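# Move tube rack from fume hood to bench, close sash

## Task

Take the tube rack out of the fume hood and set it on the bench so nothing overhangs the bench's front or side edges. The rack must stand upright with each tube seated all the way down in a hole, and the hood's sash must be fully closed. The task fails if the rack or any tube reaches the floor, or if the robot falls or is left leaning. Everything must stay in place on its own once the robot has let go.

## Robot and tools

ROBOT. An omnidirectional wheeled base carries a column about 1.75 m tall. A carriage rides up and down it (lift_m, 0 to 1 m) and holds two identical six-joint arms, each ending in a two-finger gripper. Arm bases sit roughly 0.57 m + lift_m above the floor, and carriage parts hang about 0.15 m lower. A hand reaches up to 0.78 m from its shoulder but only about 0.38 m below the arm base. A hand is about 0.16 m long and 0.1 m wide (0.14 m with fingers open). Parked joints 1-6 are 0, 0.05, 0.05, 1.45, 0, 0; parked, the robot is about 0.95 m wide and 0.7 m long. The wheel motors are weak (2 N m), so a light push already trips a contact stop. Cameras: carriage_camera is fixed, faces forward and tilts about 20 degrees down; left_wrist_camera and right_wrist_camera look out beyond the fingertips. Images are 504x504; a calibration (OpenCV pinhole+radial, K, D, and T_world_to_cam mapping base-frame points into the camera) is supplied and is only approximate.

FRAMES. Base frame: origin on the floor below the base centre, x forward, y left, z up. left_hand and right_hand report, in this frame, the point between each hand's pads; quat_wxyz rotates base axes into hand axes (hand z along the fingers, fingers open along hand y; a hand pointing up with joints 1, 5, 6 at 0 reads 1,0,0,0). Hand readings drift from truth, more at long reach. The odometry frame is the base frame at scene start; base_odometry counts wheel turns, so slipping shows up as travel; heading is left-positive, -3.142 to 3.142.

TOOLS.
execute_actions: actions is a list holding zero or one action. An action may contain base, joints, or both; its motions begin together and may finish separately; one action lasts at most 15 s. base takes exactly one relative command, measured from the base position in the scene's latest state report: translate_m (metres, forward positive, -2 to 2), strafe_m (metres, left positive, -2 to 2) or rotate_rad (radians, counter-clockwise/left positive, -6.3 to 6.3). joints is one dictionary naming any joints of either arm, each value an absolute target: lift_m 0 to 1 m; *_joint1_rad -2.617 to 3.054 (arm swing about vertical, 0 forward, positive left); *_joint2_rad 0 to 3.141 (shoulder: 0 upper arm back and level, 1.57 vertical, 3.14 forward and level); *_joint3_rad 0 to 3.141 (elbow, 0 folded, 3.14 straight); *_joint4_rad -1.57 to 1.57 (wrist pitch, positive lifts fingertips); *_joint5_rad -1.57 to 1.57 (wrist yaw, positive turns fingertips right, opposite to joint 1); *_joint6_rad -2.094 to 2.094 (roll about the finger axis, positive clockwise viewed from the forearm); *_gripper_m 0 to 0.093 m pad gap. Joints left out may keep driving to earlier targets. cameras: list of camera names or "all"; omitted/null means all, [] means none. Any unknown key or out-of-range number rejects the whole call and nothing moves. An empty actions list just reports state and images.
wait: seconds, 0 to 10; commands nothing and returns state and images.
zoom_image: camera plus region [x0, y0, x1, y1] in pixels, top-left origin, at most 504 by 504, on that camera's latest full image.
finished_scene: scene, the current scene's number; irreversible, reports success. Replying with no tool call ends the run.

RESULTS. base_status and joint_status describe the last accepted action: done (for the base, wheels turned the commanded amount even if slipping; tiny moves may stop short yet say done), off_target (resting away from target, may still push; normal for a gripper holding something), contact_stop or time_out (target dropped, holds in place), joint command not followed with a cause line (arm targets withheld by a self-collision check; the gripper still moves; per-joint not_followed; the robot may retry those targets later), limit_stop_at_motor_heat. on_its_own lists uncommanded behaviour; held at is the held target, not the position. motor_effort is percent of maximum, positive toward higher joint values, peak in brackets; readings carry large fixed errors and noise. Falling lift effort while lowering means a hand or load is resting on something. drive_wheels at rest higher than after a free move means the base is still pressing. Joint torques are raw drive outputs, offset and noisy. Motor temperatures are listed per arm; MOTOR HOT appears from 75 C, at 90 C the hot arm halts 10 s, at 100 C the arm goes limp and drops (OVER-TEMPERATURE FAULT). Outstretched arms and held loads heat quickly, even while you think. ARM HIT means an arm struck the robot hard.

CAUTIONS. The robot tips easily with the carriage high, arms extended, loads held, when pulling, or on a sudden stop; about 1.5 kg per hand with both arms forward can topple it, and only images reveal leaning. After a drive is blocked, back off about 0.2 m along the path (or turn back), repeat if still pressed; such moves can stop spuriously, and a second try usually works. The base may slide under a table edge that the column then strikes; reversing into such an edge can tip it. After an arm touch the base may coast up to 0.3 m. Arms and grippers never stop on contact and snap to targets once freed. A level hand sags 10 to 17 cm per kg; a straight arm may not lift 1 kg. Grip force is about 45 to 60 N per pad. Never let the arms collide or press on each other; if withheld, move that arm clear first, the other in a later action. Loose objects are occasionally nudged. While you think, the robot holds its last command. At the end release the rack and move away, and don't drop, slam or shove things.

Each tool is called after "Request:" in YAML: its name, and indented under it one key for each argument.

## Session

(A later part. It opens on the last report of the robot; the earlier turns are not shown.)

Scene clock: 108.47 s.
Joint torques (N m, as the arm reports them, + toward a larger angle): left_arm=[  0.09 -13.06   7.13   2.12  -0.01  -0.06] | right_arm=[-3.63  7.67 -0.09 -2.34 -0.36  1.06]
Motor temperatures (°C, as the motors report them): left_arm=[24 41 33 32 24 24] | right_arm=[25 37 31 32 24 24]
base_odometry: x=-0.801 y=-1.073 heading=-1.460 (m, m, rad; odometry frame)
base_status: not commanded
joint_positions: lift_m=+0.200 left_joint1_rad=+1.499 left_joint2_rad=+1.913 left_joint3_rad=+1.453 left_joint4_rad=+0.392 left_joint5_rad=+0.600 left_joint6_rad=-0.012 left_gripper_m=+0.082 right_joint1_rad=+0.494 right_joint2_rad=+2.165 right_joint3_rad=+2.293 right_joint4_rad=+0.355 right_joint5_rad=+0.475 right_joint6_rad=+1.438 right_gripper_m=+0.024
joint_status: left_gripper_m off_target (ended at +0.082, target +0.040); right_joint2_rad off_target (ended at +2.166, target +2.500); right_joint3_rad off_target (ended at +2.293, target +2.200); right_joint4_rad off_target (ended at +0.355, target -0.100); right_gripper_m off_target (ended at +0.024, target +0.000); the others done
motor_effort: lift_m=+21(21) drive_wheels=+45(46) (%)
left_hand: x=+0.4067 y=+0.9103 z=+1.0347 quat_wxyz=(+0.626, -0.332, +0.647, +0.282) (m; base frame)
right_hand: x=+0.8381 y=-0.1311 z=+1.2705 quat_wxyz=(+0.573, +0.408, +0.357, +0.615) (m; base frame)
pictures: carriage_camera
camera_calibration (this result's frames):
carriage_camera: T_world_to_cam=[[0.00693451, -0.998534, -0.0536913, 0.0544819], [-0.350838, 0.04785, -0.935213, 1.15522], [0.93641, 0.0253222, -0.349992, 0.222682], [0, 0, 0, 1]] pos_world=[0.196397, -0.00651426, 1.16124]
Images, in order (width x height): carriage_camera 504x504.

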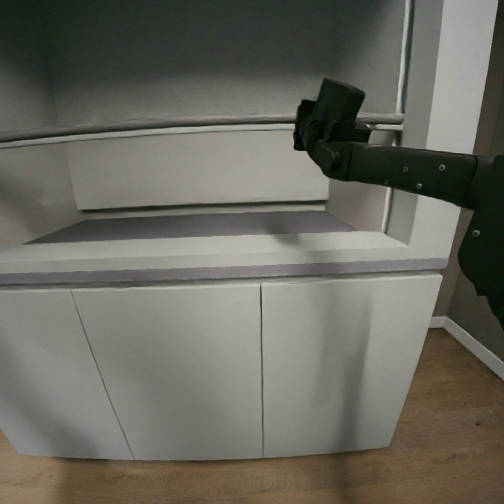

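Request:
execute_actions:
  actions:
    - {"joints":{"lift_m":0.37,"left_gripper_m":0.04,"right_gripper_m":0.093,"right_joint2_rad":2.2,"right_joint3_rad":2.2,"right_joint4_rad":0}}
  cameras: []

Request:
execute_actions:
  actions:
    - {"base":{"translate_m":-0.5}}
  cameras: []

Request:
execute_actions:
  actions:
    - {"base":{"rotate_rad":1.46},"joints":{"right_joint1_rad":0,"right_joint2_rad":0.05,"right_joint3_rad":0.05,"right_joint4_rad":1.45,"right_joint5_rad":0,"right_joint6_rad":0,"left_joint1_rad":0.0,"left_joint5_rad":0.0,"left_gripper_m":0.04}}
  cameras: ["carriage_camera","left_wrist_camera"]

Scene clock: 113.53 s.
Joint torques (N m, as the arm reports them, + toward a larger angle): left_arm=[  0.08 -12.77   7.16   2.02  -0.03  -0.09] | right_arm=[-4.97 -9.53  6.64  3.11 -0.83 -0.19]
Motor temperatures (°C, as the motors report them): left_arm=[24 42 33 33 24 24] | right_arm=[25 37 31 35 24 24]
base_odometry: x=-0.801 y=-1.073 heading=-1.460 (m, m, rad; odometry frame)
base_status: not commanded
joint_positions: lift_m=+0.370 left_joint1_rad=+1.499 left_joint2_rad=+1.911 left_joint3_rad=+1.453 left_joint4_rad=+0.399 left_joint5_rad=+0.600 left_joint6_rad=-0.012 left_gripper_m=+0.082 right_joint1_rad=+0.510 right_joint2_rad=+2.137 right_joint3_rad=+2.209 right_joint4_rad=-0.145 right_joint5_rad=+0.538 right_joint6_rad=+1.564 right_gripper_m=+0.093
joint_status: left_gripper_m off_target (ended at +0.082, target +0.040); right_joint2_rad off_target (ended at +2.137, target +2.200); right_joint4_rad off_target (ended at -0.145, target +0.000); the others done
motor_effort: lift_m=+25(32) drive_wheels=+47(63) (%)
left_hand: x=+0.4063 y=+0.9100 z=+1.2073 quat_wxyz=(+0.628, -0.329, +0.645, +0.286) (m; base frame)
right_hand: x=+0.8553 y=-0.1212 z=+1.3094 quat_wxyz=(+0.501, +0.511, +0.519, +0.466) (m; base frame)
pictures: none
No camera images: the call's "cameras" was empty. Leave "cameras" out to get every camera's image.

Scene clock: 116.63 s.
Joint torques (N m, as the arm reports them, + toward a larger angle): left_arm=[ -0.06 -12.86   7.26   2.07  -0.01  -0.07] | right_arm=[ -0.39 -15.25   6.71   1.94  -0.07  -0.16]
Motor temperatures (°C, as the motors report them): left_arm=[24 42 33 33 24 24] | right_arm=[25 38 31 35 24 24]
base_odometry: x=-0.856 y=-0.576 heading=-1.461 (m, m, rad; odometry frame)
base_status: done
joint_positions: lift_m=+0.370 left_joint1_rad=+1.499 left_joint2_rad=+1.911 left_joint3_rad=+1.453 left_joint4_rad=+0.399 left_joint5_rad=+0.600 left_joint6_rad=-0.012 left_gripper_m=+0.082 right_joint1_rad=+0.453 right_joint2_rad=+2.198 right_joint3_rad=+2.209 right_joint4_rad=-0.003 right_joint5_rad=+0.465 right_joint6_rad=+1.564 right_gripper_m=+0.093
joint_status: not commanded
on_its_own: right_joint2_rad moved +0.061 to your old target +2.200; right_joint4_rad moved +0.142 to your old target +0.000
motor_effort: lift_m=+25(25) drive_wheels=-5(36) (%)
left_hand: x=+0.4064 y=+0.9099 z=+1.2073 quat_wxyz=(+0.628, -0.329, +0.645, +0.286) (m; base frame)
right_hand: x=+0.8841 y=-0.1346 z=+1.3038 quat_wxyz=(+0.506, +0.500, +0.496, +0.498) (m; base frame)
pictures: none
No camera images: the call's "cameras" was empty. Leave "cameras" out to get every camera's image.

Scene clock: 119.63 s.
Joint torques (N m, as the arm reports them, + toward a larger angle): left_arm=[ -0.61 -13.     7.27   2.16  -0.02  -0.08] | right_arm=[ 0.24  3.3   4.06 -0.06 -0.08 -0.23]
Motor temperatures (°C, as the motors report them): left_arm=[24 43 33 33 24 24] | right_arm=[25 38 31 35 24 24]
base_odometry: x=-0.856 y=-0.576 heading=-0.001 (m, m, rad; odometry frame)
base_status: done
joint_positions: lift_m=+0.370 left_joint1_rad=+0.008 left_joint2_rad=+1.911 left_joint3_rad=+1.453 left_joint4_rad=+0.399 left_joint5_rad=-0.001 left_joint6_rad=-0.012 left_gripper_m=+0.082 right_joint1_rad=-0.004 right_joint2_rad=+0.062 right_joint3_rad=+0.068 right_joint4_rad=+1.452 right_joint5_rad=+0.006 right_joint6_rad=+0.008 right_gripper_m=+0.093
joint_status: left_gripper_m off_target (ended at +0.082, target +0.040); the others done
motor_effort: lift_m=+25(25) drive_wheels=+7(40) (%)
left_hand: x=+0.8687 y=+0.3537 z=+1.2055 quat_wxyz=(+0.686, -0.008, +0.727, -0.001) (m; base frame)
right_hand: x=+0.2980 y=-0.3496 z=+1.3475 quat_wxyz=(+0.998, +0.003, +0.057, +0.002) (m; base frame)
pictures: carriage_camera, left_wrist_camera
camera_calibration (this result's frames):
carriage_camera: T_world_to_cam=[[0.00693451, -0.998534, -0.0536913, 0.0635841], [-0.350838, 0.04785, -0.935213, 1.31377], [0.93641, 0.0253222, -0.349992, 0.282015], [0, 0, 0, 1]] pos_world=[0.196397, -0.00651426, 1.33077]
left_wrist_camera: T_world_to_cam=[[-0.0780357, -0.996923, 0.00744065, 0.41329], [-0.677797, 0.0475795, -0.733708, 1.44909], [0.731096, -0.0622987, -0.679424, 0.335189], [0, 0, 0, 1]] pos_world=[0.769385, 0.363953, 1.28787]
Images, in order (width x height): carriage_camera 504x504, left_wrist_camera 504x504.

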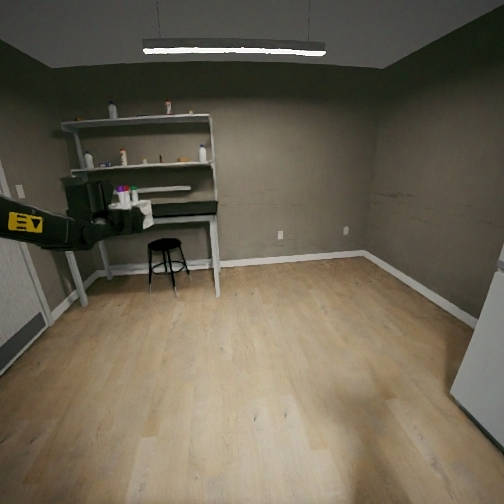

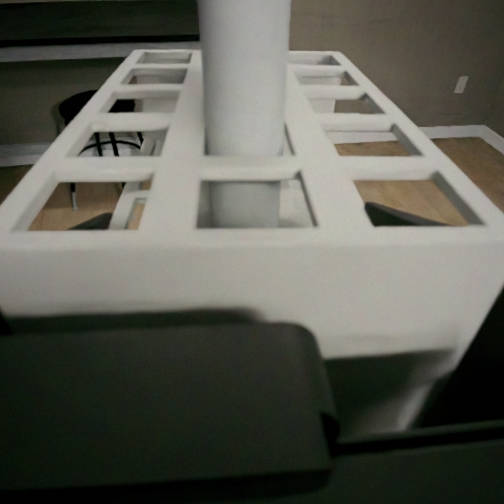

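Request:
execute_actions:
  actions:
    - {"base":{"strafe_m":0.88}}
  cameras: []

Request:
execute_actions:
  actions:
    - {"base":{"translate_m":1.45}}
  cameras: ["carriage_camera"]

Scene clock: 125.03 s.
Joint torques (N m, as the arm reports them, + toward a larger angle): left_arm=[ -0.14 -12.9    7.19   2.21   0.01  -0.11] | right_arm=[ 0.19  3.27  4.09 -0.06 -0.03 -0.22]
Motor temperatures (°C, as the motors report them): left_arm=[24 43 33 33 24 24] | right_arm=[25 36 31 33 24 24]
base_odometry: x=-0.856 y=+0.304 heading=-0.001 (m, m, rad; odometry frame)
base_status: done
joint_positions: lift_m=+0.370 left_joint1_rad=+0.003 left_joint2_rad=+1.911 left_joint3_rad=+1.453 left_joint4_rad=+0.399 left_joint5_rad=-0.002 left_joint6_rad=-0.012 left_gripper_m=+0.082 right_joint1_rad=-0.004 right_joint2_rad=+0.062 right_joint3_rad=+0.068 right_joint4_rad=+1.452 right_joint5_rad=+0.004 right_joint6_rad=+0.008 right_gripper_m=+0.093
joint_status: not commanded
motor_effort: lift_m=+26(26) drive_wheels=-5(35) (%)
left_hand: x=+0.8687 y=+0.3508 z=+1.2055 quat_wxyz=(+0.686, -0.006, +0.727, -0.002) (m; base frame)
right_hand: x=+0.2980 y=-0.3494 z=+1.3475 quat_wxyz=(+0.998, +0.003, +0.057, +0.002) (m; base frame)
pictures: none
No camera images: the call's "cameras" was empty. Leave "cameras" out to get every camera's image.

Scene clock: 130.23 s.
Joint torques (N m, as the arm reports them, + toward a larger angle): left_arm=[ -0.14 -12.92   7.22   2.17   0.    -0.07] | right_arm=[ 0.34  3.24  4.13 -0.05 -0.06 -0.21]
Motor temperatures (°C, as the motors report them): left_arm=[24 44 33 34 24 24] | right_arm=[25 35 31 32 24 24]
base_odometry: x=+0.594 y=+0.304 heading=+0.000 (m, m, rad; odometry frame)
base_status: done
joint_positions: lift_m=+0.370 left_joint1_rad=+0.003 left_joint2_rad=+1.911 left_joint3_rad=+1.453 left_joint4_rad=+0.398 left_joint5_rad=-0.001 left_joint6_rad=-0.012 left_gripper_m=+0.082 right_joint1_rad=-0.004 right_joint2_rad=+0.062 right_joint3_rad=+0.068 right_joint4_rad=+1.451 right_joint5_rad=+0.004 right_joint6_rad=+0.008 right_gripper_m=+0.093
joint_status: not commanded
motor_effort: lift_m=+25(26) drive_wheels=-6(32) (%)
left_hand: x=+0.8687 y=+0.3508 z=+1.2053 quat_wxyz=(+0.686, -0.006, +0.728, -0.002) (m; base frame)
right_hand: x=+0.2981 y=-0.3494 z=+1.3474 quat_wxyz=(+0.998, +0.003, +0.057, +0.002) (m; base frame)
pictures: carriage_camera
camera_calibration (this result's frames):
carriage_camera: T_world_to_cam=[[0.00693451, -0.998534, -0.0536913, 0.0635841], [-0.350838, 0.04785, -0.935213, 1.31377], [0.93641, 0.0253222, -0.349992, 0.282015], [0, 0, 0, 1]] pos_world=[0.196397, -0.00651426, 1.33077]
Images, in order (width x height): carriage_camera 504x504.

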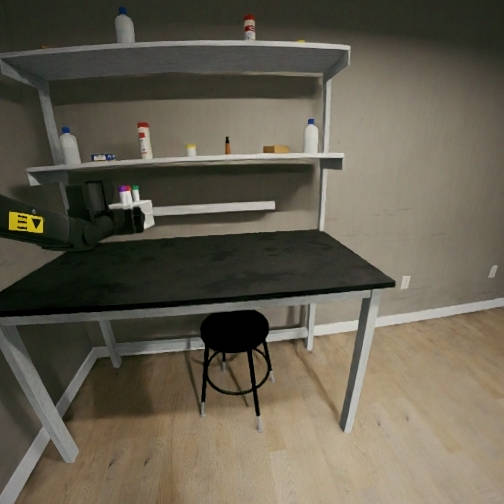

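Request:
execute_actions:
  actions:
    - {"base":{"translate_m":0.3},"joints":{"lift_m":0.2,"left_gripper_m":0.04}}
  cameras: ["carriage_camera"]

Request:
execute_actions:
  actions:
    - {"joints":{"lift_m":0.12,"left_gripper_m":0.04}}
  cameras: ["carriage_camera"]

Scene clock: 135.40 s.
Joint torques (N m, as the arm reports them, + toward a larger angle): left_arm=[ -0.31 -12.53   7.24   2.27  -0.01  -0.08] | right_arm=[ 0.29  3.45  3.96 -0.04 -0.02 -0.25]
Motor temperatures (°C, as the motors report them): left_arm=[24 44 34 34 24 24] | right_arm=[25 34 31 32 24 24]
base_odometry: x=+0.894 y=+0.305 heading=+0.000 (m, m, rad; odometry frame)
base_status: done
joint_positions: lift_m=+0.200 left_joint1_rad=+0.003 left_joint2_rad=+1.906 left_joint3_rad=+1.453 left_joint4_rad=+0.392 left_joint5_rad=-0.001 left_joint6_rad=-0.012 left_gripper_m=+0.082 right_joint1_rad=-0.004 right_joint2_rad=+0.061 right_joint3_rad=+0.068 right_joint4_rad=+1.451 right_joint5_rad=+0.003 right_joint6_rad=+0.008 right_gripper_m=+0.093
joint_status: left_gripper_m off_target (ended at +0.082, target +0.040); the others done
motor_effort: lift_m=+22(22) drive_wheels=-5(35) (%)
left_hand: x=+0.8678 y=+0.3508 z=+1.0367 quat_wxyz=(+0.685, -0.006, +0.728, -0.002) (m; base frame)
right_hand: x=+0.2978 y=-0.3492 z=+1.1778 quat_wxyz=(+0.998, +0.002, +0.057, +0.002) (m; base frame)
pictures: carriage_camera
camera_calibration (this result's frames):
carriage_camera: T_world_to_cam=[[0.00693451, -0.998534, -0.0536913, 0.0544734], [-0.350838, 0.04785, -0.935213, 1.15508], [0.93641, 0.0253222, -0.349992, 0.222626], [0, 0, 0, 1]] pos_world=[0.196397, -0.00651426, 1.16108]
Images, in order (width x height): carriage_camera 504x504.

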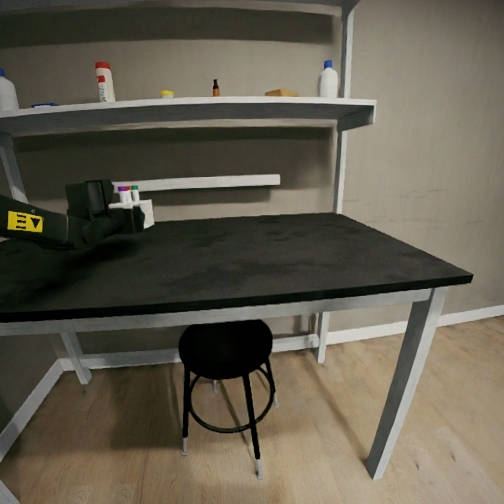

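Scene clock: 136.27 s.
Joint torques (N m, as the arm reports them, + toward a larger angle): left_arm=[ -0.37 -12.95   7.35   2.06  -0.01  -0.06] | right_arm=[ 0.25  3.42  4.17 -0.05 -0.03 -0.23]
Motor temperatures (°C, as the motors report them): left_arm=[24 44 34 34 24 24] | right_arm=[25 34 30 31 24 24]
base_odometry: x=+0.894 y=+0.305 heading=+0.000 (m, m, rad; odometry frame)
base_status: not commanded
joint_positions: lift_m=+0.120 left_joint1_rad=+0.003 left_joint2_rad=+1.908 left_joint3_rad=+1.453 left_joint4_rad=+0.409 left_joint5_rad=-0.001 left_joint6_rad=-0.011 left_gripper_m=+0.082 right_joint1_rad=-0.004 right_joint2_rad=+0.061 right_joint3_rad=+0.068 right_joint4_rad=+1.450 right_joint5_rad=+0.002 right_joint6_rad=+0.008 right_gripper_m=+0.093
joint_status: left_gripper_m off_target (ended at +0.082, target +0.040); the others done
motor_effort: lift_m=+21(22) drive_wheels=-3(5) (%)
left_hand: x=+0.8684 y=+0.3508 z=+0.9597 quat_wxyz=(+0.691, -0.006, +0.723, -0.002) (m; base frame)
right_hand: x=+0.2980 y=-0.3491 z=+1.0978 quat_wxyz=(+0.998, +0.002, +0.057, +0.002) (m; base frame)
pictures: carriage_camera
camera_calibration (this result's frames):
carriage_camera: T_world_to_cam=[[0.00693451, -0.998534, -0.0536913, 0.0501836], [-0.350838, 0.04785, -0.935213, 1.08035], [0.93641, 0.0253222, -0.349992, 0.194662], [0, 0, 0, 1]] pos_world=[0.196397, -0.00651426, 1.08118]
Images, in order (width x height): carriage_camera 504x504.

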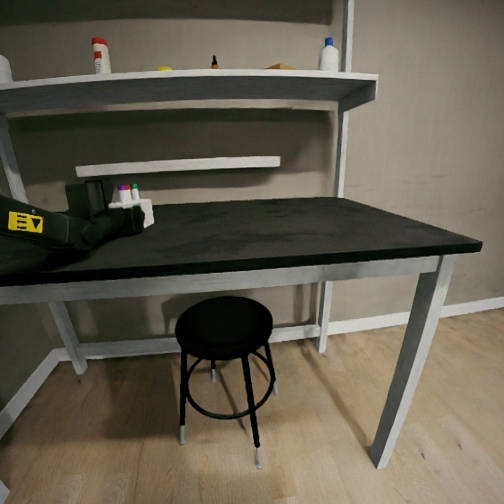

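Request:
execute_actions:
  actions:
    - {"joints":{"lift_m":0.105,"left_gripper_m":0.093}}
  cameras: []

Request:
execute_actions:
  actions:
    - {"base":{"translate_m":-0.13}}
  cameras: []

Request:
execute_actions:
  actions:
    - {"joints":{"lift_m":0.26,"left_gripper_m":0.0}}
  cameras: []

Request:
execute_actions:
  actions:
    - {"base":{"translate_m":0.1}}
  cameras: ["carriage_camera","left_wrist_camera"]

Request:
zoom_image:
  camera: "carriage_camera"
  region: [40,150,200,270]

Scene clock: 139.57 s.
Joint torques (N m, as the arm reports them, + toward a larger angle): left_arm=[ -0.38 -12.19   7.47   1.8   -0.06  -0.12] | right_arm=[ 0.22  3.43  4.07  0.    0.   -0.22]
Motor temperatures (°C, as the motors report them): left_arm=[24 44 34 34 24 24] | right_arm=[25 33 30 31 24 24]
base_odometry: x=+0.894 y=+0.305 heading=+0.000 (m, m, rad; odometry frame)
base_status: not commanded
joint_positions: lift_m=+0.105 left_joint1_rad=+0.003 left_joint2_rad=+1.902 left_joint3_rad=+1.453 left_joint4_rad=+0.439 left_joint5_rad=+0.000 left_joint6_rad=-0.010 left_gripper_m=+0.093 right_joint1_rad=-0.004 right_joint2_rad=+0.061 right_joint3_rad=+0.068 right_joint4_rad=+1.450 right_joint5_rad=+0.002 right_joint6_rad=+0.008 right_gripper_m=+0.093
joint_status: all done
motor_effort: lift_m=+21(21) drive_wheels=-3(4) (%)
left_hand: x=+0.8675 y=+0.3506 z=+0.9557 quat_wxyz=(+0.704, -0.005, +0.711, -0.002) (m; base frame)
right_hand: x=+0.2980 y=-0.3490 z=+1.0828 quat_wxyz=(+0.998, +0.001, +0.057, +0.002) (m; base frame)
pictures: none
No camera images: the call's "cameras" was empty. Leave "cameras" out to get every camera's image.

Scene clock: 141.30 s.
Joint torques (N m, as the arm reports them, + toward a larger angle): left_arm=[ -0.15 -12.22   7.36   1.81  -0.02  -0.09] | right_arm=[ 0.23  3.28  4.16 -0.02 -0.03 -0.22]
Motor temperatures (°C, as the motors report them): left_arm=[24 44 34 34 24 24] | right_arm=[25 33 30 31 24 24]
base_odometry: x=+0.764 y=+0.305 heading=+0.000 (m, m, rad; odometry frame)
base_status: done
joint_positions: lift_m=+0.105 left_joint1_rad=+0.003 left_joint2_rad=+1.902 left_joint3_rad=+1.453 left_joint4_rad=+0.438 left_joint5_rad=+0.000 left_joint6_rad=-0.010 left_gripper_m=+0.093 right_joint1_rad=-0.004 right_joint2_rad=+0.061 right_joint3_rad=+0.068 right_joint4_rad=+1.450 right_joint5_rad=+0.002 right_joint6_rad=+0.008 right_gripper_m=+0.093
joint_status: not commanded
motor_effort: lift_m=+21(21) drive_wheels=-4(27) (%)
left_hand: x=+0.8674 y=+0.3506 z=+0.9554 quat_wxyz=(+0.703, -0.005, +0.711, -0.002) (m; base frame)
right_hand: x=+0.2980 y=-0.3490 z=+1.0828 quat_wxyz=(+0.998, +0.001, +0.057, +0.002) (m; base frame)
pictures: none
No camera images: the call's "cameras" was empty. Leave "cameras" out to get every camera's image.

Scene clock: 142.47 s.
Joint torques (N m, as the arm reports them, + toward a larger angle): left_arm=[ -0.27 -11.92   7.25   1.9   -0.02  -0.1 ] | right_arm=[ 0.27  3.35  4.04 -0.02 -0.03 -0.21]
Motor temperatures (°C, as the motors report them): left_arm=[24 44 34 34 24 24] | right_arm=[25 33 30 31 24 24]
base_odometry: x=+0.764 y=+0.305 heading=+0.000 (m, m, rad; odometry frame)
base_status: not commanded
joint_positions: lift_m=+0.260 left_joint1_rad=+0.003 left_joint2_rad=+1.900 left_joint3_rad=+1.453 left_joint4_rad=+0.426 left_joint5_rad=+0.000 left_joint6_rad=-0.010 left_gripper_m=+0.001 right_joint1_rad=-0.004 right_joint2_rad=+0.061 right_joint3_rad=+0.068 right_joint4_rad=+1.449 right_joint5_rad=+0.001 right_joint6_rad=+0.008 right_gripper_m=+0.093
joint_status: all done
motor_effort: lift_m=+24(30) drive_wheels=-3(4) (%)
left_hand: x=+0.8670 y=+0.3506 z=+1.1084 quat_wxyz=(+0.700, -0.005, +0.715, -0.002) (m; base frame)
right_hand: x=+0.2981 y=-0.3489 z=+1.2375 quat_wxyz=(+0.998, +0.001, +0.057, +0.002) (m; base frame)
pictures: none
No camera images: the call's "cameras" was empty. Leave "cameras" out to get every camera's image.

Scene clock: 144.00 s.
Joint torques (N m, as the arm reports them, + toward a larger angle): left_arm=[ -0.13 -11.96   7.25   1.98  -0.04  -0.11] | right_arm=[ 0.23  3.42  4.12 -0.04 -0.02 -0.25]
Motor temperatures (°C, as the motors report them): left_arm=[24 44 34 34 24 24] | right_arm=[25 33 30 31 24 24]
base_odometry: x=+0.864 y=+0.305 heading=+0.001 (m, m, rad; odometry frame)
base_status: done
joint_positions: lift_m=+0.260 left_joint1_rad=+0.003 left_joint2_rad=+1.900 left_joint3_rad=+1.453 left_joint4_rad=+0.424 left_joint5_rad=+0.000 left_joint6_rad=-0.010 left_gripper_m=+0.001 right_joint1_rad=-0.004 right_joint2_rad=+0.061 right_joint3_rad=+0.068 right_joint4_rad=+1.449 right_joint5_rad=+0.001 right_joint6_rad=+0.008 right_gripper_m=+0.093
joint_status: not commanded
motor_effort: lift_m=+24(24) drive_wheels=-7(25) (%)
left_hand: x=+0.8669 y=+0.3506 z=+1.1079 quat_wxyz=(+0.699, -0.005, +0.715, -0.002) (m; base frame)
right_hand: x=+0.2981 y=-0.3489 z=+1.2375 quat_wxyz=(+0.998, +0.001, +0.057, +0.002) (m; base frame)
pictures: carriage_camera, left_wrist_camera
camera_calibration (this result's frames):
carriage_camera: T_world_to_cam=[[0.00693451, -0.998534, -0.0536913, 0.0576844], [-0.350838, 0.04785, -0.935213, 1.21101], [0.93641, 0.0253222, -0.349992, 0.243557], [0, 0, 0, 1]] pos_world=[0.196397, -0.00651426, 1.22089]
left_wrist_camera: T_world_to_cam=[[-0.0840009, -0.996463, 0.00211289, 0.421693], [-0.651067, 0.0532788, -0.757148, 1.37725], [0.754358, -0.0649767, -0.65324, 0.2217], [0, 0, 0, 1]] pos_world=[0.764865, 0.361229, 1.18672]
Images, in order (width x height): carriage_camera 504x504, left_wrist_camera 504x504.

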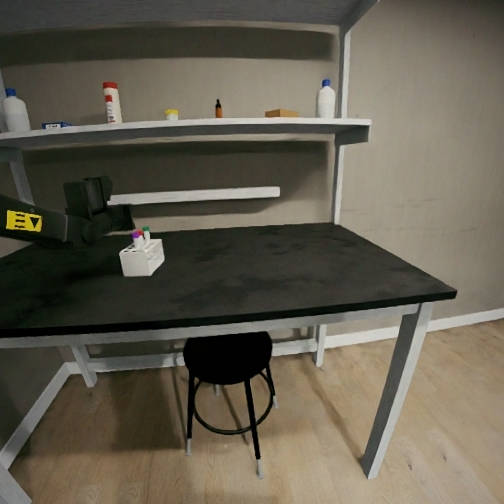

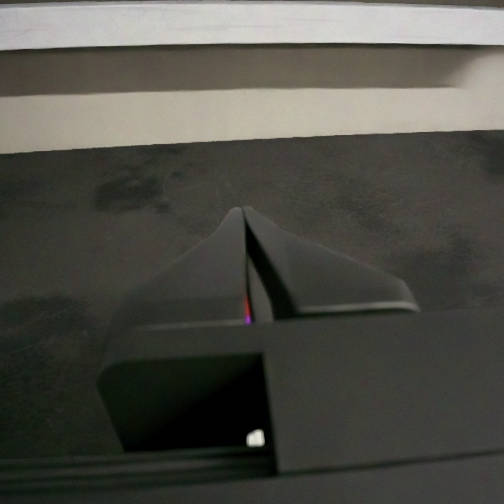

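Region (40, 150, 200, 270) of carriage_camera's 504x504 image, scaled by 3.150, with more detail than that image has; it fills the top 378 rows of this view, and the rest is white.

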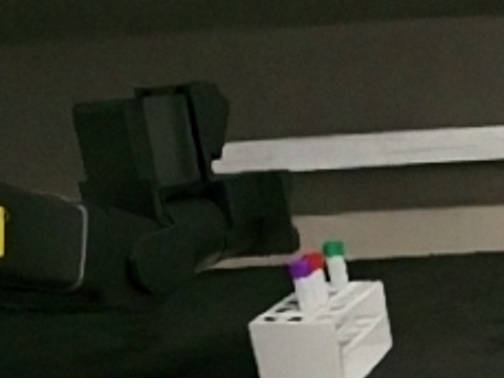

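Request:
execute_actions:
  actions:
    - {"joints":{"lift_m":0.13}}
  cameras: ["carriage_camera"]

Request:
zoom_image:
  camera: "carriage_camera"
  region: [40,150,200,270]

Scene clock: 146.20 s.
Joint torques (N m, as the arm reports them, + toward a larger angle): left_arm=[ -0.2  -10.16   6.67   1.16  -0.07  -0.09] | right_arm=[ 0.19  3.4   3.96 -0.02 -0.01 -0.23]
Motor temperatures (°C, as the motors report them): left_arm=[24 44 34 34 24 24] | right_arm=[25 32 30 31 24 24]
base_odometry: x=+0.864 y=+0.305 heading=+0.001 (m, m, rad; odometry frame)
base_status: not commanded
joint_positions: lift_m=+0.130 left_joint1_rad=+0.003 left_joint2_rad=+1.879 left_joint3_rad=+1.461 left_joint4_rad=+0.507 left_joint5_rad=+0.000 left_joint6_rad=-0.011 left_gripper_m=+0.001 right_joint1_rad=-0.004 right_joint2_rad=+0.060 right_joint3_rad=+0.068 right_joint4_rad=+1.449 right_joint5_rad=+0.001 right_joint6_rad=+0.008 right_gripper_m=+0.093
joint_status: all done
motor_effort: lift_m=+20(21) drive_wheels=-4(6) (%)
left_hand: x=+0.8622 y=+0.3505 z=+1.0146 quat_wxyz=(+0.738, -0.005, +0.675, -0.003) (m; base frame)
right_hand: x=+0.2977 y=-0.3488 z=+1.1079 quat_wxyz=(+0.998, +0.001, +0.057, +0.002) (m; base frame)
pictures: carriage_camera
camera_calibration (this result's frames):
carriage_camera: T_world_to_cam=[[0.00693451, -0.998534, -0.0536913, 0.0507249], [-0.350838, 0.04785, -0.935213, 1.08978], [0.93641, 0.0253222, -0.349992, 0.198191], [0, 0, 0, 1]] pos_world=[0.196397, -0.00651426, 1.09127]
Images, in order (width x height): carriage_camera 504x504.

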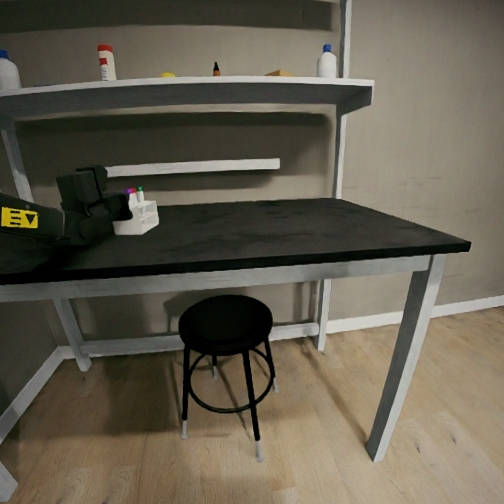

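Region (40, 150, 200, 270) of carriage_camera's 504x504 image, scaled by 3.150, with more detail than that image has; it fills the top 378 rows of this view, and the rest is white.

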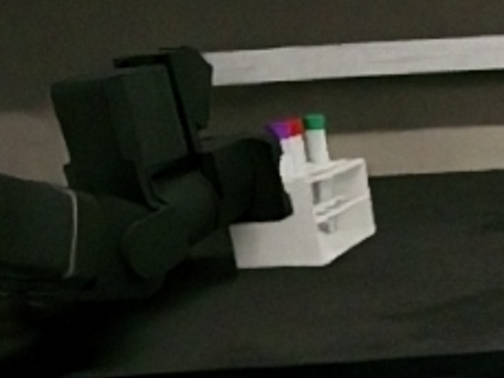

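Request:
execute_actions:
  actions:
    - {"joints":{"lift_m":0.26,"left_joint4_rad":0.3}}
  cameras: []

Request:
execute_actions:
  actions:
    - {"base":{"translate_m":0.075}}
  cameras: []

Request:
execute_actions:
  actions:
    - {"joints":{"lift_m":0.15}}
  cameras: ["carriage_camera"]

Request:
zoom_image:
  camera: "carriage_camera"
  region: [40,150,200,270]

Scene clock: 149.10 s.
Joint torques (N m, as the arm reports them, + toward a larger angle): left_arm=[ -0.13 -11.48   6.69   1.92  -0.04  -0.09] | right_arm=[ 0.19  3.57  4.01 -0.06 -0.01 -0.22]
Motor temperatures (°C, as the motors report them): left_arm=[24 44 34 34 24 24] | right_arm=[25 32 30 30 24 24]
base_odometry: x=+0.864 y=+0.305 heading=+0.001 (m, m, rad; odometry frame)
base_status: not commanded
joint_positions: lift_m=+0.260 left_joint1_rad=+0.003 left_joint2_rad=+1.893 left_joint3_rad=+1.461 left_joint4_rad=+0.313 left_joint5_rad=+0.000 left_joint6_rad=-0.011 left_gripper_m=+0.001 right_joint1_rad=-0.004 right_joint2_rad=+0.060 right_joint3_rad=+0.068 right_joint4_rad=+1.449 right_joint5_rad=+0.001 right_joint6_rad=+0.008 right_gripper_m=+0.093
joint_status: all done
motor_effort: lift_m=+24(29) drive_wheels=+6(4) (%)
left_hand: x=+0.8643 y=+0.3505 z=+1.0887 quat_wxyz=(+0.664, -0.005, +0.748, -0.002) (m; base frame)
right_hand: x=+0.2978 y=-0.3488 z=+1.2375 quat_wxyz=(+0.998, +0.001, +0.057, +0.002) (m; base frame)
pictures: none
No camera images: the call's "cameras" was empty. Leave "cameras" out to get every camera's image.

Scene clock: 150.47 s.
Joint torques (N m, as the arm reports them, + toward a larger angle): left_arm=[ -0.29 -11.34   6.95   1.91  -0.06  -0.1 ] | right_arm=[ 0.21  3.41  4.1  -0.06 -0.02 -0.18]
Motor temperatures (°C, as the motors report them): left_arm=[24 44 34 34 24 24] | right_arm=[25 32 30 30 24 24]
base_odometry: x=+0.939 y=+0.305 heading=+0.002 (m, m, rad; odometry frame)
base_status: done
joint_positions: lift_m=+0.260 left_joint1_rad=+0.003 left_joint2_rad=+1.893 left_joint3_rad=+1.461 left_joint4_rad=+0.309 left_joint5_rad=+0.000 left_joint6_rad=-0.011 left_gripper_m=+0.001 right_joint1_rad=-0.004 right_joint2_rad=+0.060 right_joint3_rad=+0.068 right_joint4_rad=+1.449 right_joint5_rad=+0.001 right_joint6_rad=+0.008 right_gripper_m=+0.093
joint_status: not commanded
motor_effort: lift_m=+24(24) drive_wheels=-7(34) (%)
left_hand: x=+0.8642 y=+0.3505 z=+1.0878 quat_wxyz=(+0.662, -0.005, +0.749, -0.002) (m; base frame)
right_hand: x=+0.2977 y=-0.3488 z=+1.2375 quat_wxyz=(+0.998, +0.001, +0.057, +0.002) (m; base frame)
pictures: none
No camera images: the call's "cameras" was empty. Leave "cameras" out to get every camera's image.

Scene clock: 151.43 s.
Joint torques (N m, as the arm reports them, + toward a larger angle): left_arm=[-0.27 -6.7   3.85  0.02  0.   -0.12] | right_arm=[ 0.33  3.49  4.1  -0.02  0.01 -0.22]
Motor temperatures (°C, as the motors report them): left_arm=[24 44 34 33 24 24] | right_arm=[25 32 30 30 24 24]
base_odometry: x=+0.939 y=+0.305 heading=+0.002 (m, m, rad; odometry frame)
base_status: not commanded
joint_positions: lift_m=+0.150 left_joint1_rad=+0.003 left_joint2_rad=+1.836 left_joint3_rad=+1.502 left_joint4_rad=+0.519 left_joint5_rad=-0.004 left_joint6_rad=-0.010 left_gripper_m=+0.001 right_joint1_rad=-0.004 right_joint2_rad=+0.060 right_joint3_rad=+0.068 right_joint4_rad=+1.450 right_joint5_rad=+0.000 right_joint6_rad=+0.008 right_gripper_m=+0.093
joint_status: all done
motor_effort: lift_m=+20(19) drive_wheels=-6(6) (%)
left_hand: x=+0.8510 y=+0.3512 z=+1.0823 quat_wxyz=(+0.769, -0.006, +0.639, -0.001) (m; base frame)
right_hand: x=+0.2976 y=-0.3487 z=+1.1280 quat_wxyz=(+0.998, +0.000, +0.056, +0.002) (m; base frame)
pictures: carriage_camera
camera_calibration (this result's frames):
carriage_camera: T_world_to_cam=[[0.00693451, -0.998534, -0.0536913, 0.0518032], [-0.350838, 0.04785, -0.935213, 1.10856], [0.93641, 0.0253222, -0.349992, 0.20522], [0, 0, 0, 1]] pos_world=[0.196397, -0.00651426, 1.11135]
Images, in order (width x height): carriage_camera 504x504.

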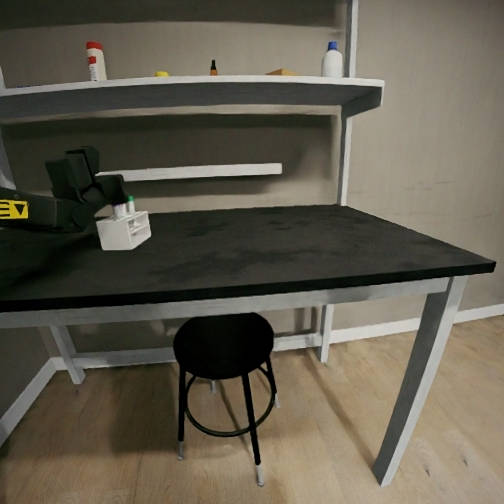

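Region (40, 150, 200, 270) of carriage_camera's 504x504 image, scaled by 3.150, with more detail than that image has; it fills the top 378 rows of this view, and the rest is white.

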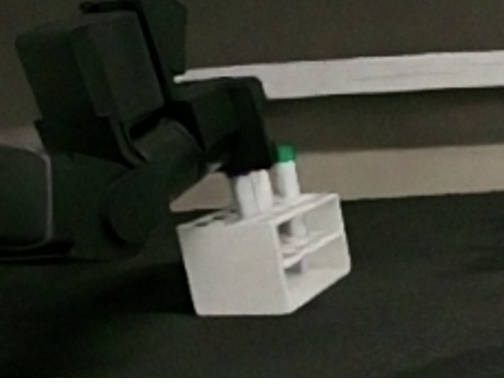

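Request:
execute_actions:
  actions:
    - {"joints":{"lift_m":0.06,"left_joint4_rad":0.0,"left_joint2_rad":2.0}}
  cameras: ["carriage_camera"]

Request:
zoom_image:
  camera: "carriage_camera"
  region: [40,130,200,250]

Scene clock: 153.63 s.
Joint torques (N m, as the arm reports them, + toward a larger angle): left_arm=[-0.12  3.13 -4.49 -3.26  0.02 -0.13] | right_arm=[ 0.29  3.46  4.24 -0.05  0.01 -0.2 ]
Motor temperatures (°C, as the motors report them): left_arm=[24 43 34 34 24 24] | right_arm=[25 31 30 30 24 24]
base_odometry: x=+0.939 y=+0.305 heading=+0.002 (m, m, rad; odometry frame)
base_status: not commanded
joint_positions: lift_m=+0.061 left_joint1_rad=+0.003 left_joint2_rad=+1.816 left_joint3_rad=+1.616 left_joint4_rad=+0.592 left_joint5_rad=-0.005 left_joint6_rad=-0.010 left_gripper_m=+0.001 right_joint1_rad=-0.004 right_joint2_rad=+0.060 right_joint3_rad=+0.068 right_joint4_rad=+1.450 right_joint5_rad=+0.000 right_joint6_rad=+0.008 right_gripper_m=+0.093
joint_status: left_joint2_rad off_target (ended at +1.816, target +2.000); left_joint4_rad off_target (ended at +0.592, target +0.000); the others done
motor_effort: lift_m=+16(17) drive_wheels=-4(6) (%)
left_hand: x=+0.8323 y=+0.3514 z=+1.0765 quat_wxyz=(+0.831, -0.006, +0.556, -0.001) (m; base frame)
right_hand: x=+0.2976 y=-0.3486 z=+1.0383 quat_wxyz=(+0.998, +0.000, +0.056, +0.002) (m; base frame)
pictures: carriage_camera
camera_calibration (this result's frames):
carriage_camera: T_world_to_cam=[[0.00693451, -0.998534, -0.0536913, 0.0469892], [-0.350838, 0.04785, -0.935213, 1.02471], [0.93641, 0.0253222, -0.349992, 0.173839], [0, 0, 0, 1]] pos_world=[0.196397, -0.00651426, 1.02169]
Images, in order (width x height): carriage_camera 504x504.

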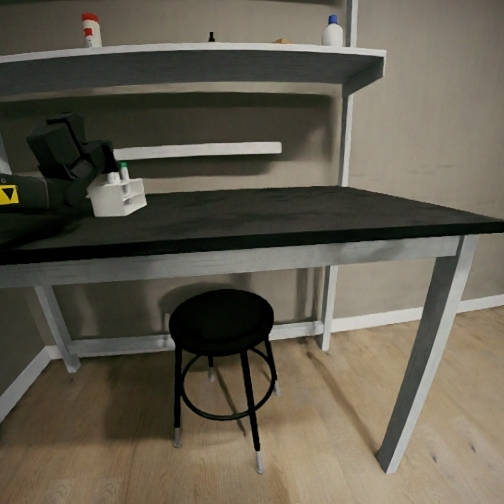

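Region (40, 130, 200, 250) of carriage_camera's 504x504 image, scaled by 3.150, with more detail than that image has; it fills the top 378 rows of this view, and the rest is white.

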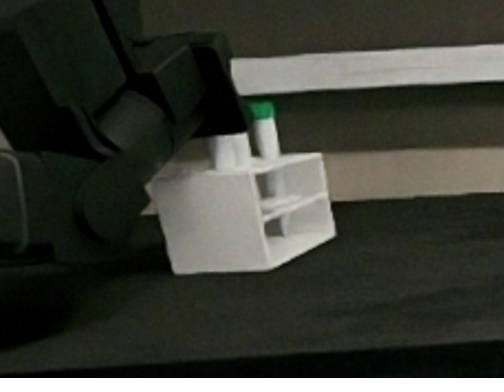

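Request:
execute_actions:
  actions:
    - {"joints":{"lift_m":0.28,"left_joint4_rad":0.3,"left_joint2_rad":1.9}}
  cameras: []

Request:
execute_actions:
  actions:
    - {"base":{"translate_m":0.05}}
  cameras: ["carriage_camera"]

Request:
zoom_image:
  camera: "carriage_camera"
  region: [40,160,200,280]

Request:
execute_actions:
  actions:
    - {"joints":{"lift_m":0.12}}
  cameras: ["carriage_camera"]

Request:
zoom_image:
  camera: "carriage_camera"
  region: [40,140,200,260]

Scene clock: 156.60 s.
Joint torques (N m, as the arm reports them, + toward a larger angle): left_arm=[ -0.42 -11.61   6.73   1.86   0.    -0.11] | right_arm=[ 0.27  3.58  4.04 -0.02  0.02 -0.23]
Motor temperatures (°C, as the motors report them): left_arm=[24 42 33 35 24 24] | right_arm=[25 31 30 30 24 24]
base_odometry: x=+0.939 y=+0.305 heading=+0.002 (m, m, rad; odometry frame)
base_status: not commanded
joint_positions: lift_m=+0.280 left_joint1_rad=+0.003 left_joint2_rad=+1.894 left_joint3_rad=+1.464 left_joint4_rad=+0.317 left_joint5_rad=-0.005 left_joint6_rad=-0.010 left_gripper_m=+0.001 right_joint1_rad=-0.004 right_joint2_rad=+0.060 right_joint3_rad=+0.068 right_joint4_rad=+1.450 right_joint5_rad=+0.000 right_joint6_rad=+0.008 right_gripper_m=+0.093
joint_status: all done
motor_effort: lift_m=+24(27) drive_wheels=-3(4) (%)
left_hand: x=+0.8648 y=+0.3513 z=+1.1107 quat_wxyz=(+0.666, -0.006, +0.746, +0.000) (m; base frame)
right_hand: x=+0.2976 y=-0.3486 z=+1.2576 quat_wxyz=(+0.998, +0.000, +0.056, +0.002) (m; base frame)
pictures: none
No camera images: the call's "cameras" was empty. Leave "cameras" out to get every camera's image.

Scene clock: 157.87 s.
Joint torques (N m, as the arm reports them, + toward a larger angle): left_arm=[ -0.13 -11.67   6.67   1.89   0.    -0.12] | right_arm=[ 0.26  3.53  4.01 -0.04  0.   -0.23]
Motor temperatures (°C, as the motors report them): left_arm=[24 42 33 35 24 24] | right_arm=[25 31 30 30 24 24]
base_odometry: x=+0.989 y=+0.305 heading=+0.002 (m, m, rad; odometry frame)
base_status: done
joint_positions: lift_m=+0.280 left_joint1_rad=+0.003 left_joint2_rad=+1.894 left_joint3_rad=+1.464 left_joint4_rad=+0.310 left_joint5_rad=-0.004 left_joint6_rad=-0.010 left_gripper_m=+0.001 right_joint1_rad=-0.004 right_joint2_rad=+0.060 right_joint3_rad=+0.068 right_joint4_rad=+1.449 right_joint5_rad=+0.000 right_joint6_rad=+0.008 right_gripper_m=+0.093
joint_status: not commanded
motor_effort: lift_m=+24(24) drive_wheels=-6(32) (%)
left_hand: x=+0.8646 y=+0.3513 z=+1.1090 quat_wxyz=(+0.664, -0.006, +0.748, +0.000) (m; base frame)
right_hand: x=+0.2978 y=-0.3486 z=+1.2576 quat_wxyz=(+0.998, +0.000, +0.057, +0.002) (m; base frame)
pictures: carriage_camera
camera_calibration (this result's frames):
carriage_camera: T_world_to_cam=[[0.00693451, -0.998534, -0.0536913, 0.0587607], [-0.350838, 0.04785, -0.935213, 1.22975], [0.93641, 0.0253222, -0.349992, 0.250573], [0, 0, 0, 1]] pos_world=[0.196397, -0.00651426, 1.24093]
Images, in order (width x height): carriage_camera 504x504.

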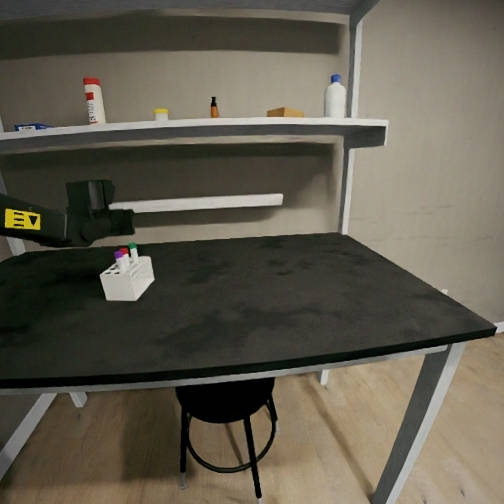

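Region (40, 160, 200, 280) of carriage_camera's 504x504 image, scaled by 3.150, with more detail than that image has; it fills the top 378 rows of this view, and the rest is white.

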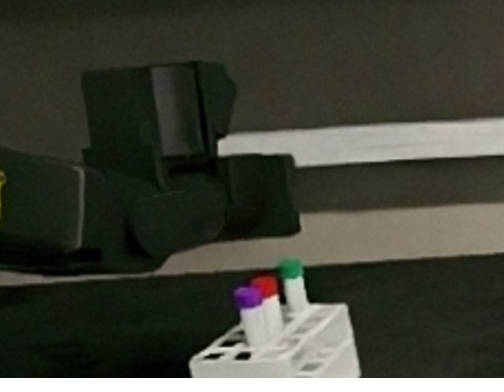

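Scene clock: 159.03 s.
Joint torques (N m, as the arm reports them, + toward a larger angle): left_arm=[-0.22 -3.88  1.84 -0.56  0.02 -0.1 ] | right_arm=[ 0.21  3.63  4.04 -0.02  0.01 -0.23]
Motor temperatures (°C, as the motors report them): left_arm=[24 42 33 34 24 24] | right_arm=[25 31 30 30 24 24]
base_odometry: x=+0.989 y=+0.305 heading=+0.002 (m, m, rad; odometry frame)
base_status: not commanded
joint_positions: lift_m=+0.120 left_joint1_rad=+0.003 left_joint2_rad=+1.808 left_joint3_rad=+1.528 left_joint4_rad=+0.573 left_joint5_rad=-0.005 left_joint6_rad=-0.009 left_gripper_m=+0.001 right_joint1_rad=-0.004 right_joint2_rad=+0.060 right_joint3_rad=+0.068 right_joint4_rad=+1.449 right_joint5_rad=+0.000 right_joint6_rad=+0.008 right_gripper_m=+0.093
joint_status: all done
motor_effort: lift_m=+18(19) drive_wheels=-5(7) (%)
left_hand: x=+0.8383 y=+0.3512 z=+1.0940 quat_wxyz=(+0.803, -0.006, +0.596, -0.001) (m; base frame)
right_hand: x=+0.2978 y=-0.3486 z=+1.0981 quat_wxyz=(+0.998, +0.000, +0.057, +0.002) (m; base frame)
pictures: carriage_camera
camera_calibration (this result's frames):
carriage_camera: T_world_to_cam=[[0.00693451, -0.998534, -0.0536913, 0.0501973], [-0.350838, 0.04785, -0.935213, 1.08059], [0.93641, 0.0253222, -0.349992, 0.194752], [0, 0, 0, 1]] pos_world=[0.196397, -0.00651426, 1.08144]
Images, in order (width x height): carriage_camera 504x504.

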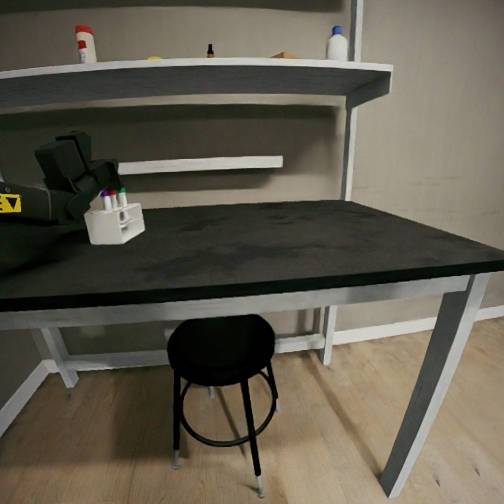

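Region (40, 140, 200, 260) of carriage_camera's 504x504 image, scaled by 3.150, with more detail than that image has; it fills the top 378 rows of this view, and the rest is white.

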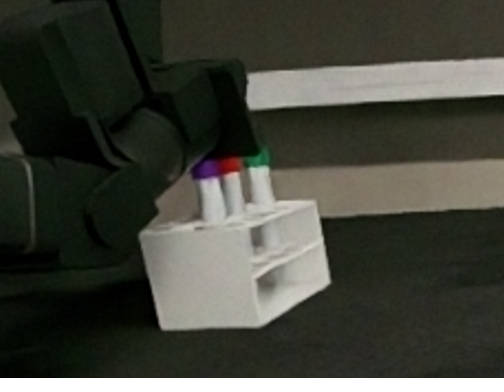

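Request:
execute_actions:
  actions:
    - {"joints":{"lift_m":0.04,"left_joint4_rad":0.0,"left_joint2_rad":2.0}}
  cameras: []

Request:
execute_actions:
  actions:
    - {"joints":{"lift_m":0.32,"left_joint4_rad":0.3,"left_joint2_rad":1.9}}
  cameras: ["carriage_camera"]

Request:
zoom_image:
  camera: "carriage_camera"
  region: [60,220,200,320]

Scene clock: 162.67 s.
Joint torques (N m, as the arm reports them, + toward a larger angle): left_arm=[-0.12  7.07 -6.74 -3.37  0.04 -0.13] | right_arm=[ 0.    3.57  4.22 -0.04  0.   -0.19]
Motor temperatures (°C, as the motors report them): left_arm=[24 41 33 34 24 24] | right_arm=[24 31 30 30 24 24]
base_odometry: x=+0.989 y=+0.305 heading=+0.002 (m, m, rad; odometry frame)
base_status: not commanded
joint_positions: lift_m=+0.041 left_joint1_rad=+0.003 left_joint2_rad=+1.772 left_joint3_rad=+1.647 left_joint4_rad=+0.643 left_joint5_rad=-0.006 left_joint6_rad=-0.009 left_gripper_m=+0.001 right_joint1_rad=-0.004 right_joint2_rad=+0.060 right_joint3_rad=+0.068 right_joint4_rad=+1.449 right_joint5_rad=+0.000 right_joint6_rad=+0.008 right_gripper_m=+0.093
joint_status: left_joint2_rad off_target (ended at +1.773, target +2.000); left_joint4_rad off_target (ended at +0.643, target +0.000); the others done
motor_effort: lift_m=+15(16) drive_wheels=-5(6) (%)
left_hand: x=+0.8062 y=+0.3514 z=+1.1053 quat_wxyz=(+0.864, -0.006, +0.503, -0.001) (m; base frame)
right_hand: x=+0.2977 y=-0.3486 z=+1.0184 quat_wxyz=(+0.998, +0.000, +0.057, +0.002) (m; base frame)
pictures: none
No camera images: the call's "cameras" was empty. Leave "cameras" out to get every camera's image.

Scene clock: 164.33 s.
Joint torques (N m, as the arm reports them, + toward a larger angle): left_arm=[ -0.11 -11.79   6.87   1.84  -0.01  -0.12] | right_arm=[ 0.24  3.55  4.2  -0.04  0.   -0.23]
Motor temperatures (°C, as the motors report them): left_arm=[24 40 33 34 24 24] | right_arm=[24 30 30 30 24 24]
base_odometry: x=+0.989 y=+0.305 heading=+0.002 (m, m, rad; odometry frame)
base_status: not commanded
joint_positions: lift_m=+0.320 left_joint1_rad=+0.003 left_joint2_rad=+1.897 left_joint3_rad=+1.463 left_joint4_rad=+0.313 left_joint5_rad=-0.005 left_joint6_rad=-0.010 left_gripper_m=+0.001 right_joint1_rad=-0.004 right_joint2_rad=+0.060 right_joint3_rad=+0.068 right_joint4_rad=+1.449 right_joint5_rad=+0.000 right_joint6_rad=+0.008 right_gripper_m=+0.093
joint_status: all done
motor_effort: lift_m=+24(27) drive_wheels=+6(7) (%)
left_hand: x=+0.8651 y=+0.3513 z=+1.1473 quat_wxyz=(+0.663, -0.006, +0.749, +0.000) (m; base frame)
right_hand: x=+0.2979 y=-0.3487 z=+1.2975 quat_wxyz=(+0.998, +0.000, +0.057, +0.002) (m; base frame)
pictures: carriage_camera
camera_calibration (this result's frames):
carriage_camera: T_world_to_cam=[[0.00693451, -0.998534, -0.0536913, 0.0609055], [-0.350838, 0.04785, -0.935213, 1.26711], [0.93641, 0.0253222, -0.349992, 0.264555], [0, 0, 0, 1]] pos_world=[0.196397, -0.00651426, 1.28088]
Images, in order (width x height): carriage_camera 504x504.

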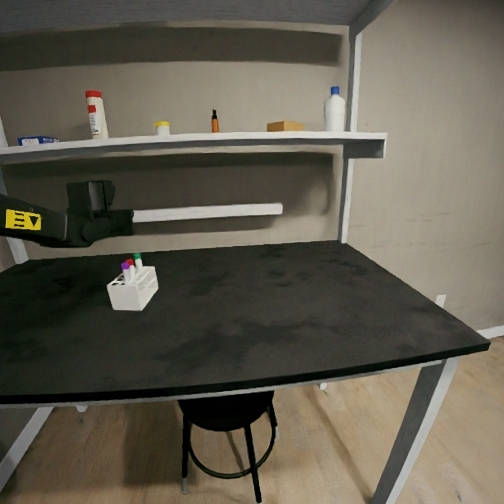

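Region (60, 220, 200, 320) of carriage_camera's 504x504 image, scaled by 3.600, with more detail than that image has; it fills the top 360 rows of this view, and the rest is white.

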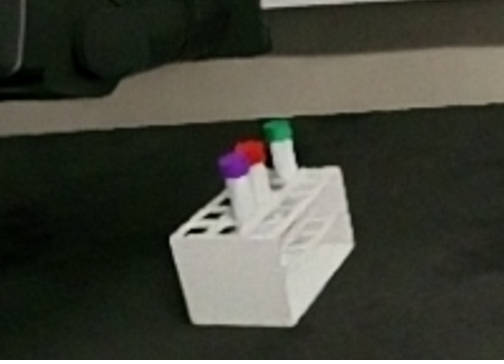

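Request:
execute_actions:
  actions:
    - {"base":{"translate_m":0.08},"joints":{"lift_m":0.5,"left_joint2_rad":2.4,"left_joint3_rad":2.0,"left_joint4_rad":-1.17}}
  cameras: ["carriage_camera","left_wrist_camera"]

Scene clock: 168.10 s.
Joint torques (N m, as the arm reports them, + toward a larger angle): left_arm=[ -0.23 -14.44   6.73   0.31  -0.01  -0.12] | right_arm=[ 0.38  3.69  3.93 -0.01 -0.01 -0.22]
Motor temperatures (°C, as the motors report them): left_arm=[24 41 33 34 24 24] | right_arm=[24 30 30 30 24 24]
base_odometry: x=+1.069 y=+0.306 heading=+0.003 (m, m, rad; odometry frame)
base_status: done
joint_positions: lift_m=+0.500 left_joint1_rad=+0.003 left_joint2_rad=+2.398 left_joint3_rad=+1.991 left_joint4_rad=-1.154 left_joint5_rad=-0.004 left_joint6_rad=-0.010 left_gripper_m=+0.001 right_joint1_rad=-0.004 right_joint2_rad=+0.059 right_joint3_rad=+0.068 right_joint4_rad=+1.448 right_joint5_rad=+0.000 right_joint6_rad=+0.008 right_gripper_m=+0.093
joint_status: all done
motor_effort: lift_m=+24(29) drive_wheels=-5(33) (%)
left_hand: x=+0.7343 y=+0.3508 z=+1.0463 quat_wxyz=(+0.005, -0.006, +1.000, +0.002) (m; base frame)
right_hand: x=+0.2977 y=-0.3486 z=+1.4775 quat_wxyz=(+0.998, +0.000, +0.057, +0.002) (m; base frame)
pictures: carriage_camera, left_wrist_camera
camera_calibration (this result's frames):
carriage_camera: T_world_to_cam=[[0.00693451, -0.998534, -0.0536913, 0.0705707], [-0.350838, 0.04785, -0.935213, 1.43546], [0.93641, 0.0253222, -0.349992, 0.327558], [0, 0, 0, 1]] pos_world=[0.196397, -0.00651426, 1.4609]
left_wrist_camera: T_world_to_cam=[[0.00264826, -0.996468, 0.0839279, 0.2616], [-0.777952, 0.0506809, 0.626277, -0.109211], [-0.628319, -0.0669504, -0.77507, 1.42496], [0, 0, 0, 1]] pos_world=[0.809674, 0.361612, 1.15088]
Images, in order (width x height): carriage_camera 504x504, left_wrist_camera 504x504.

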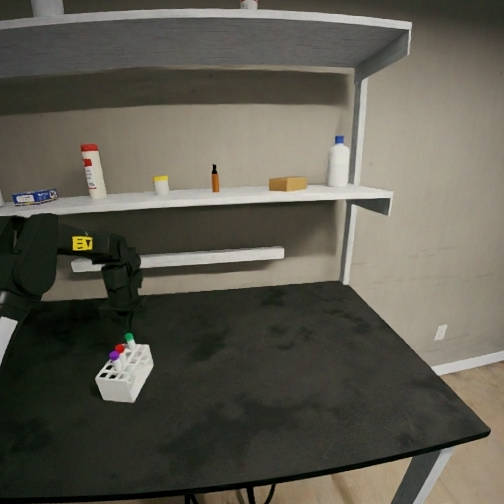

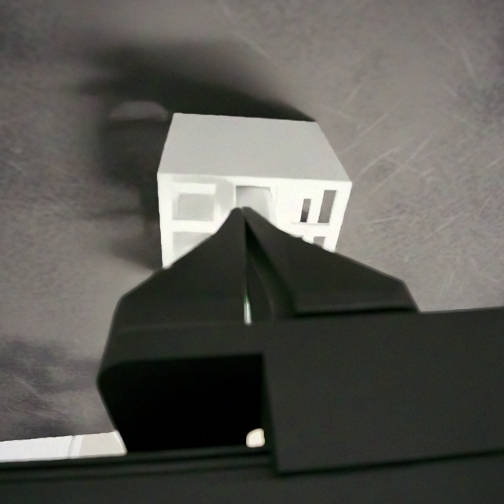

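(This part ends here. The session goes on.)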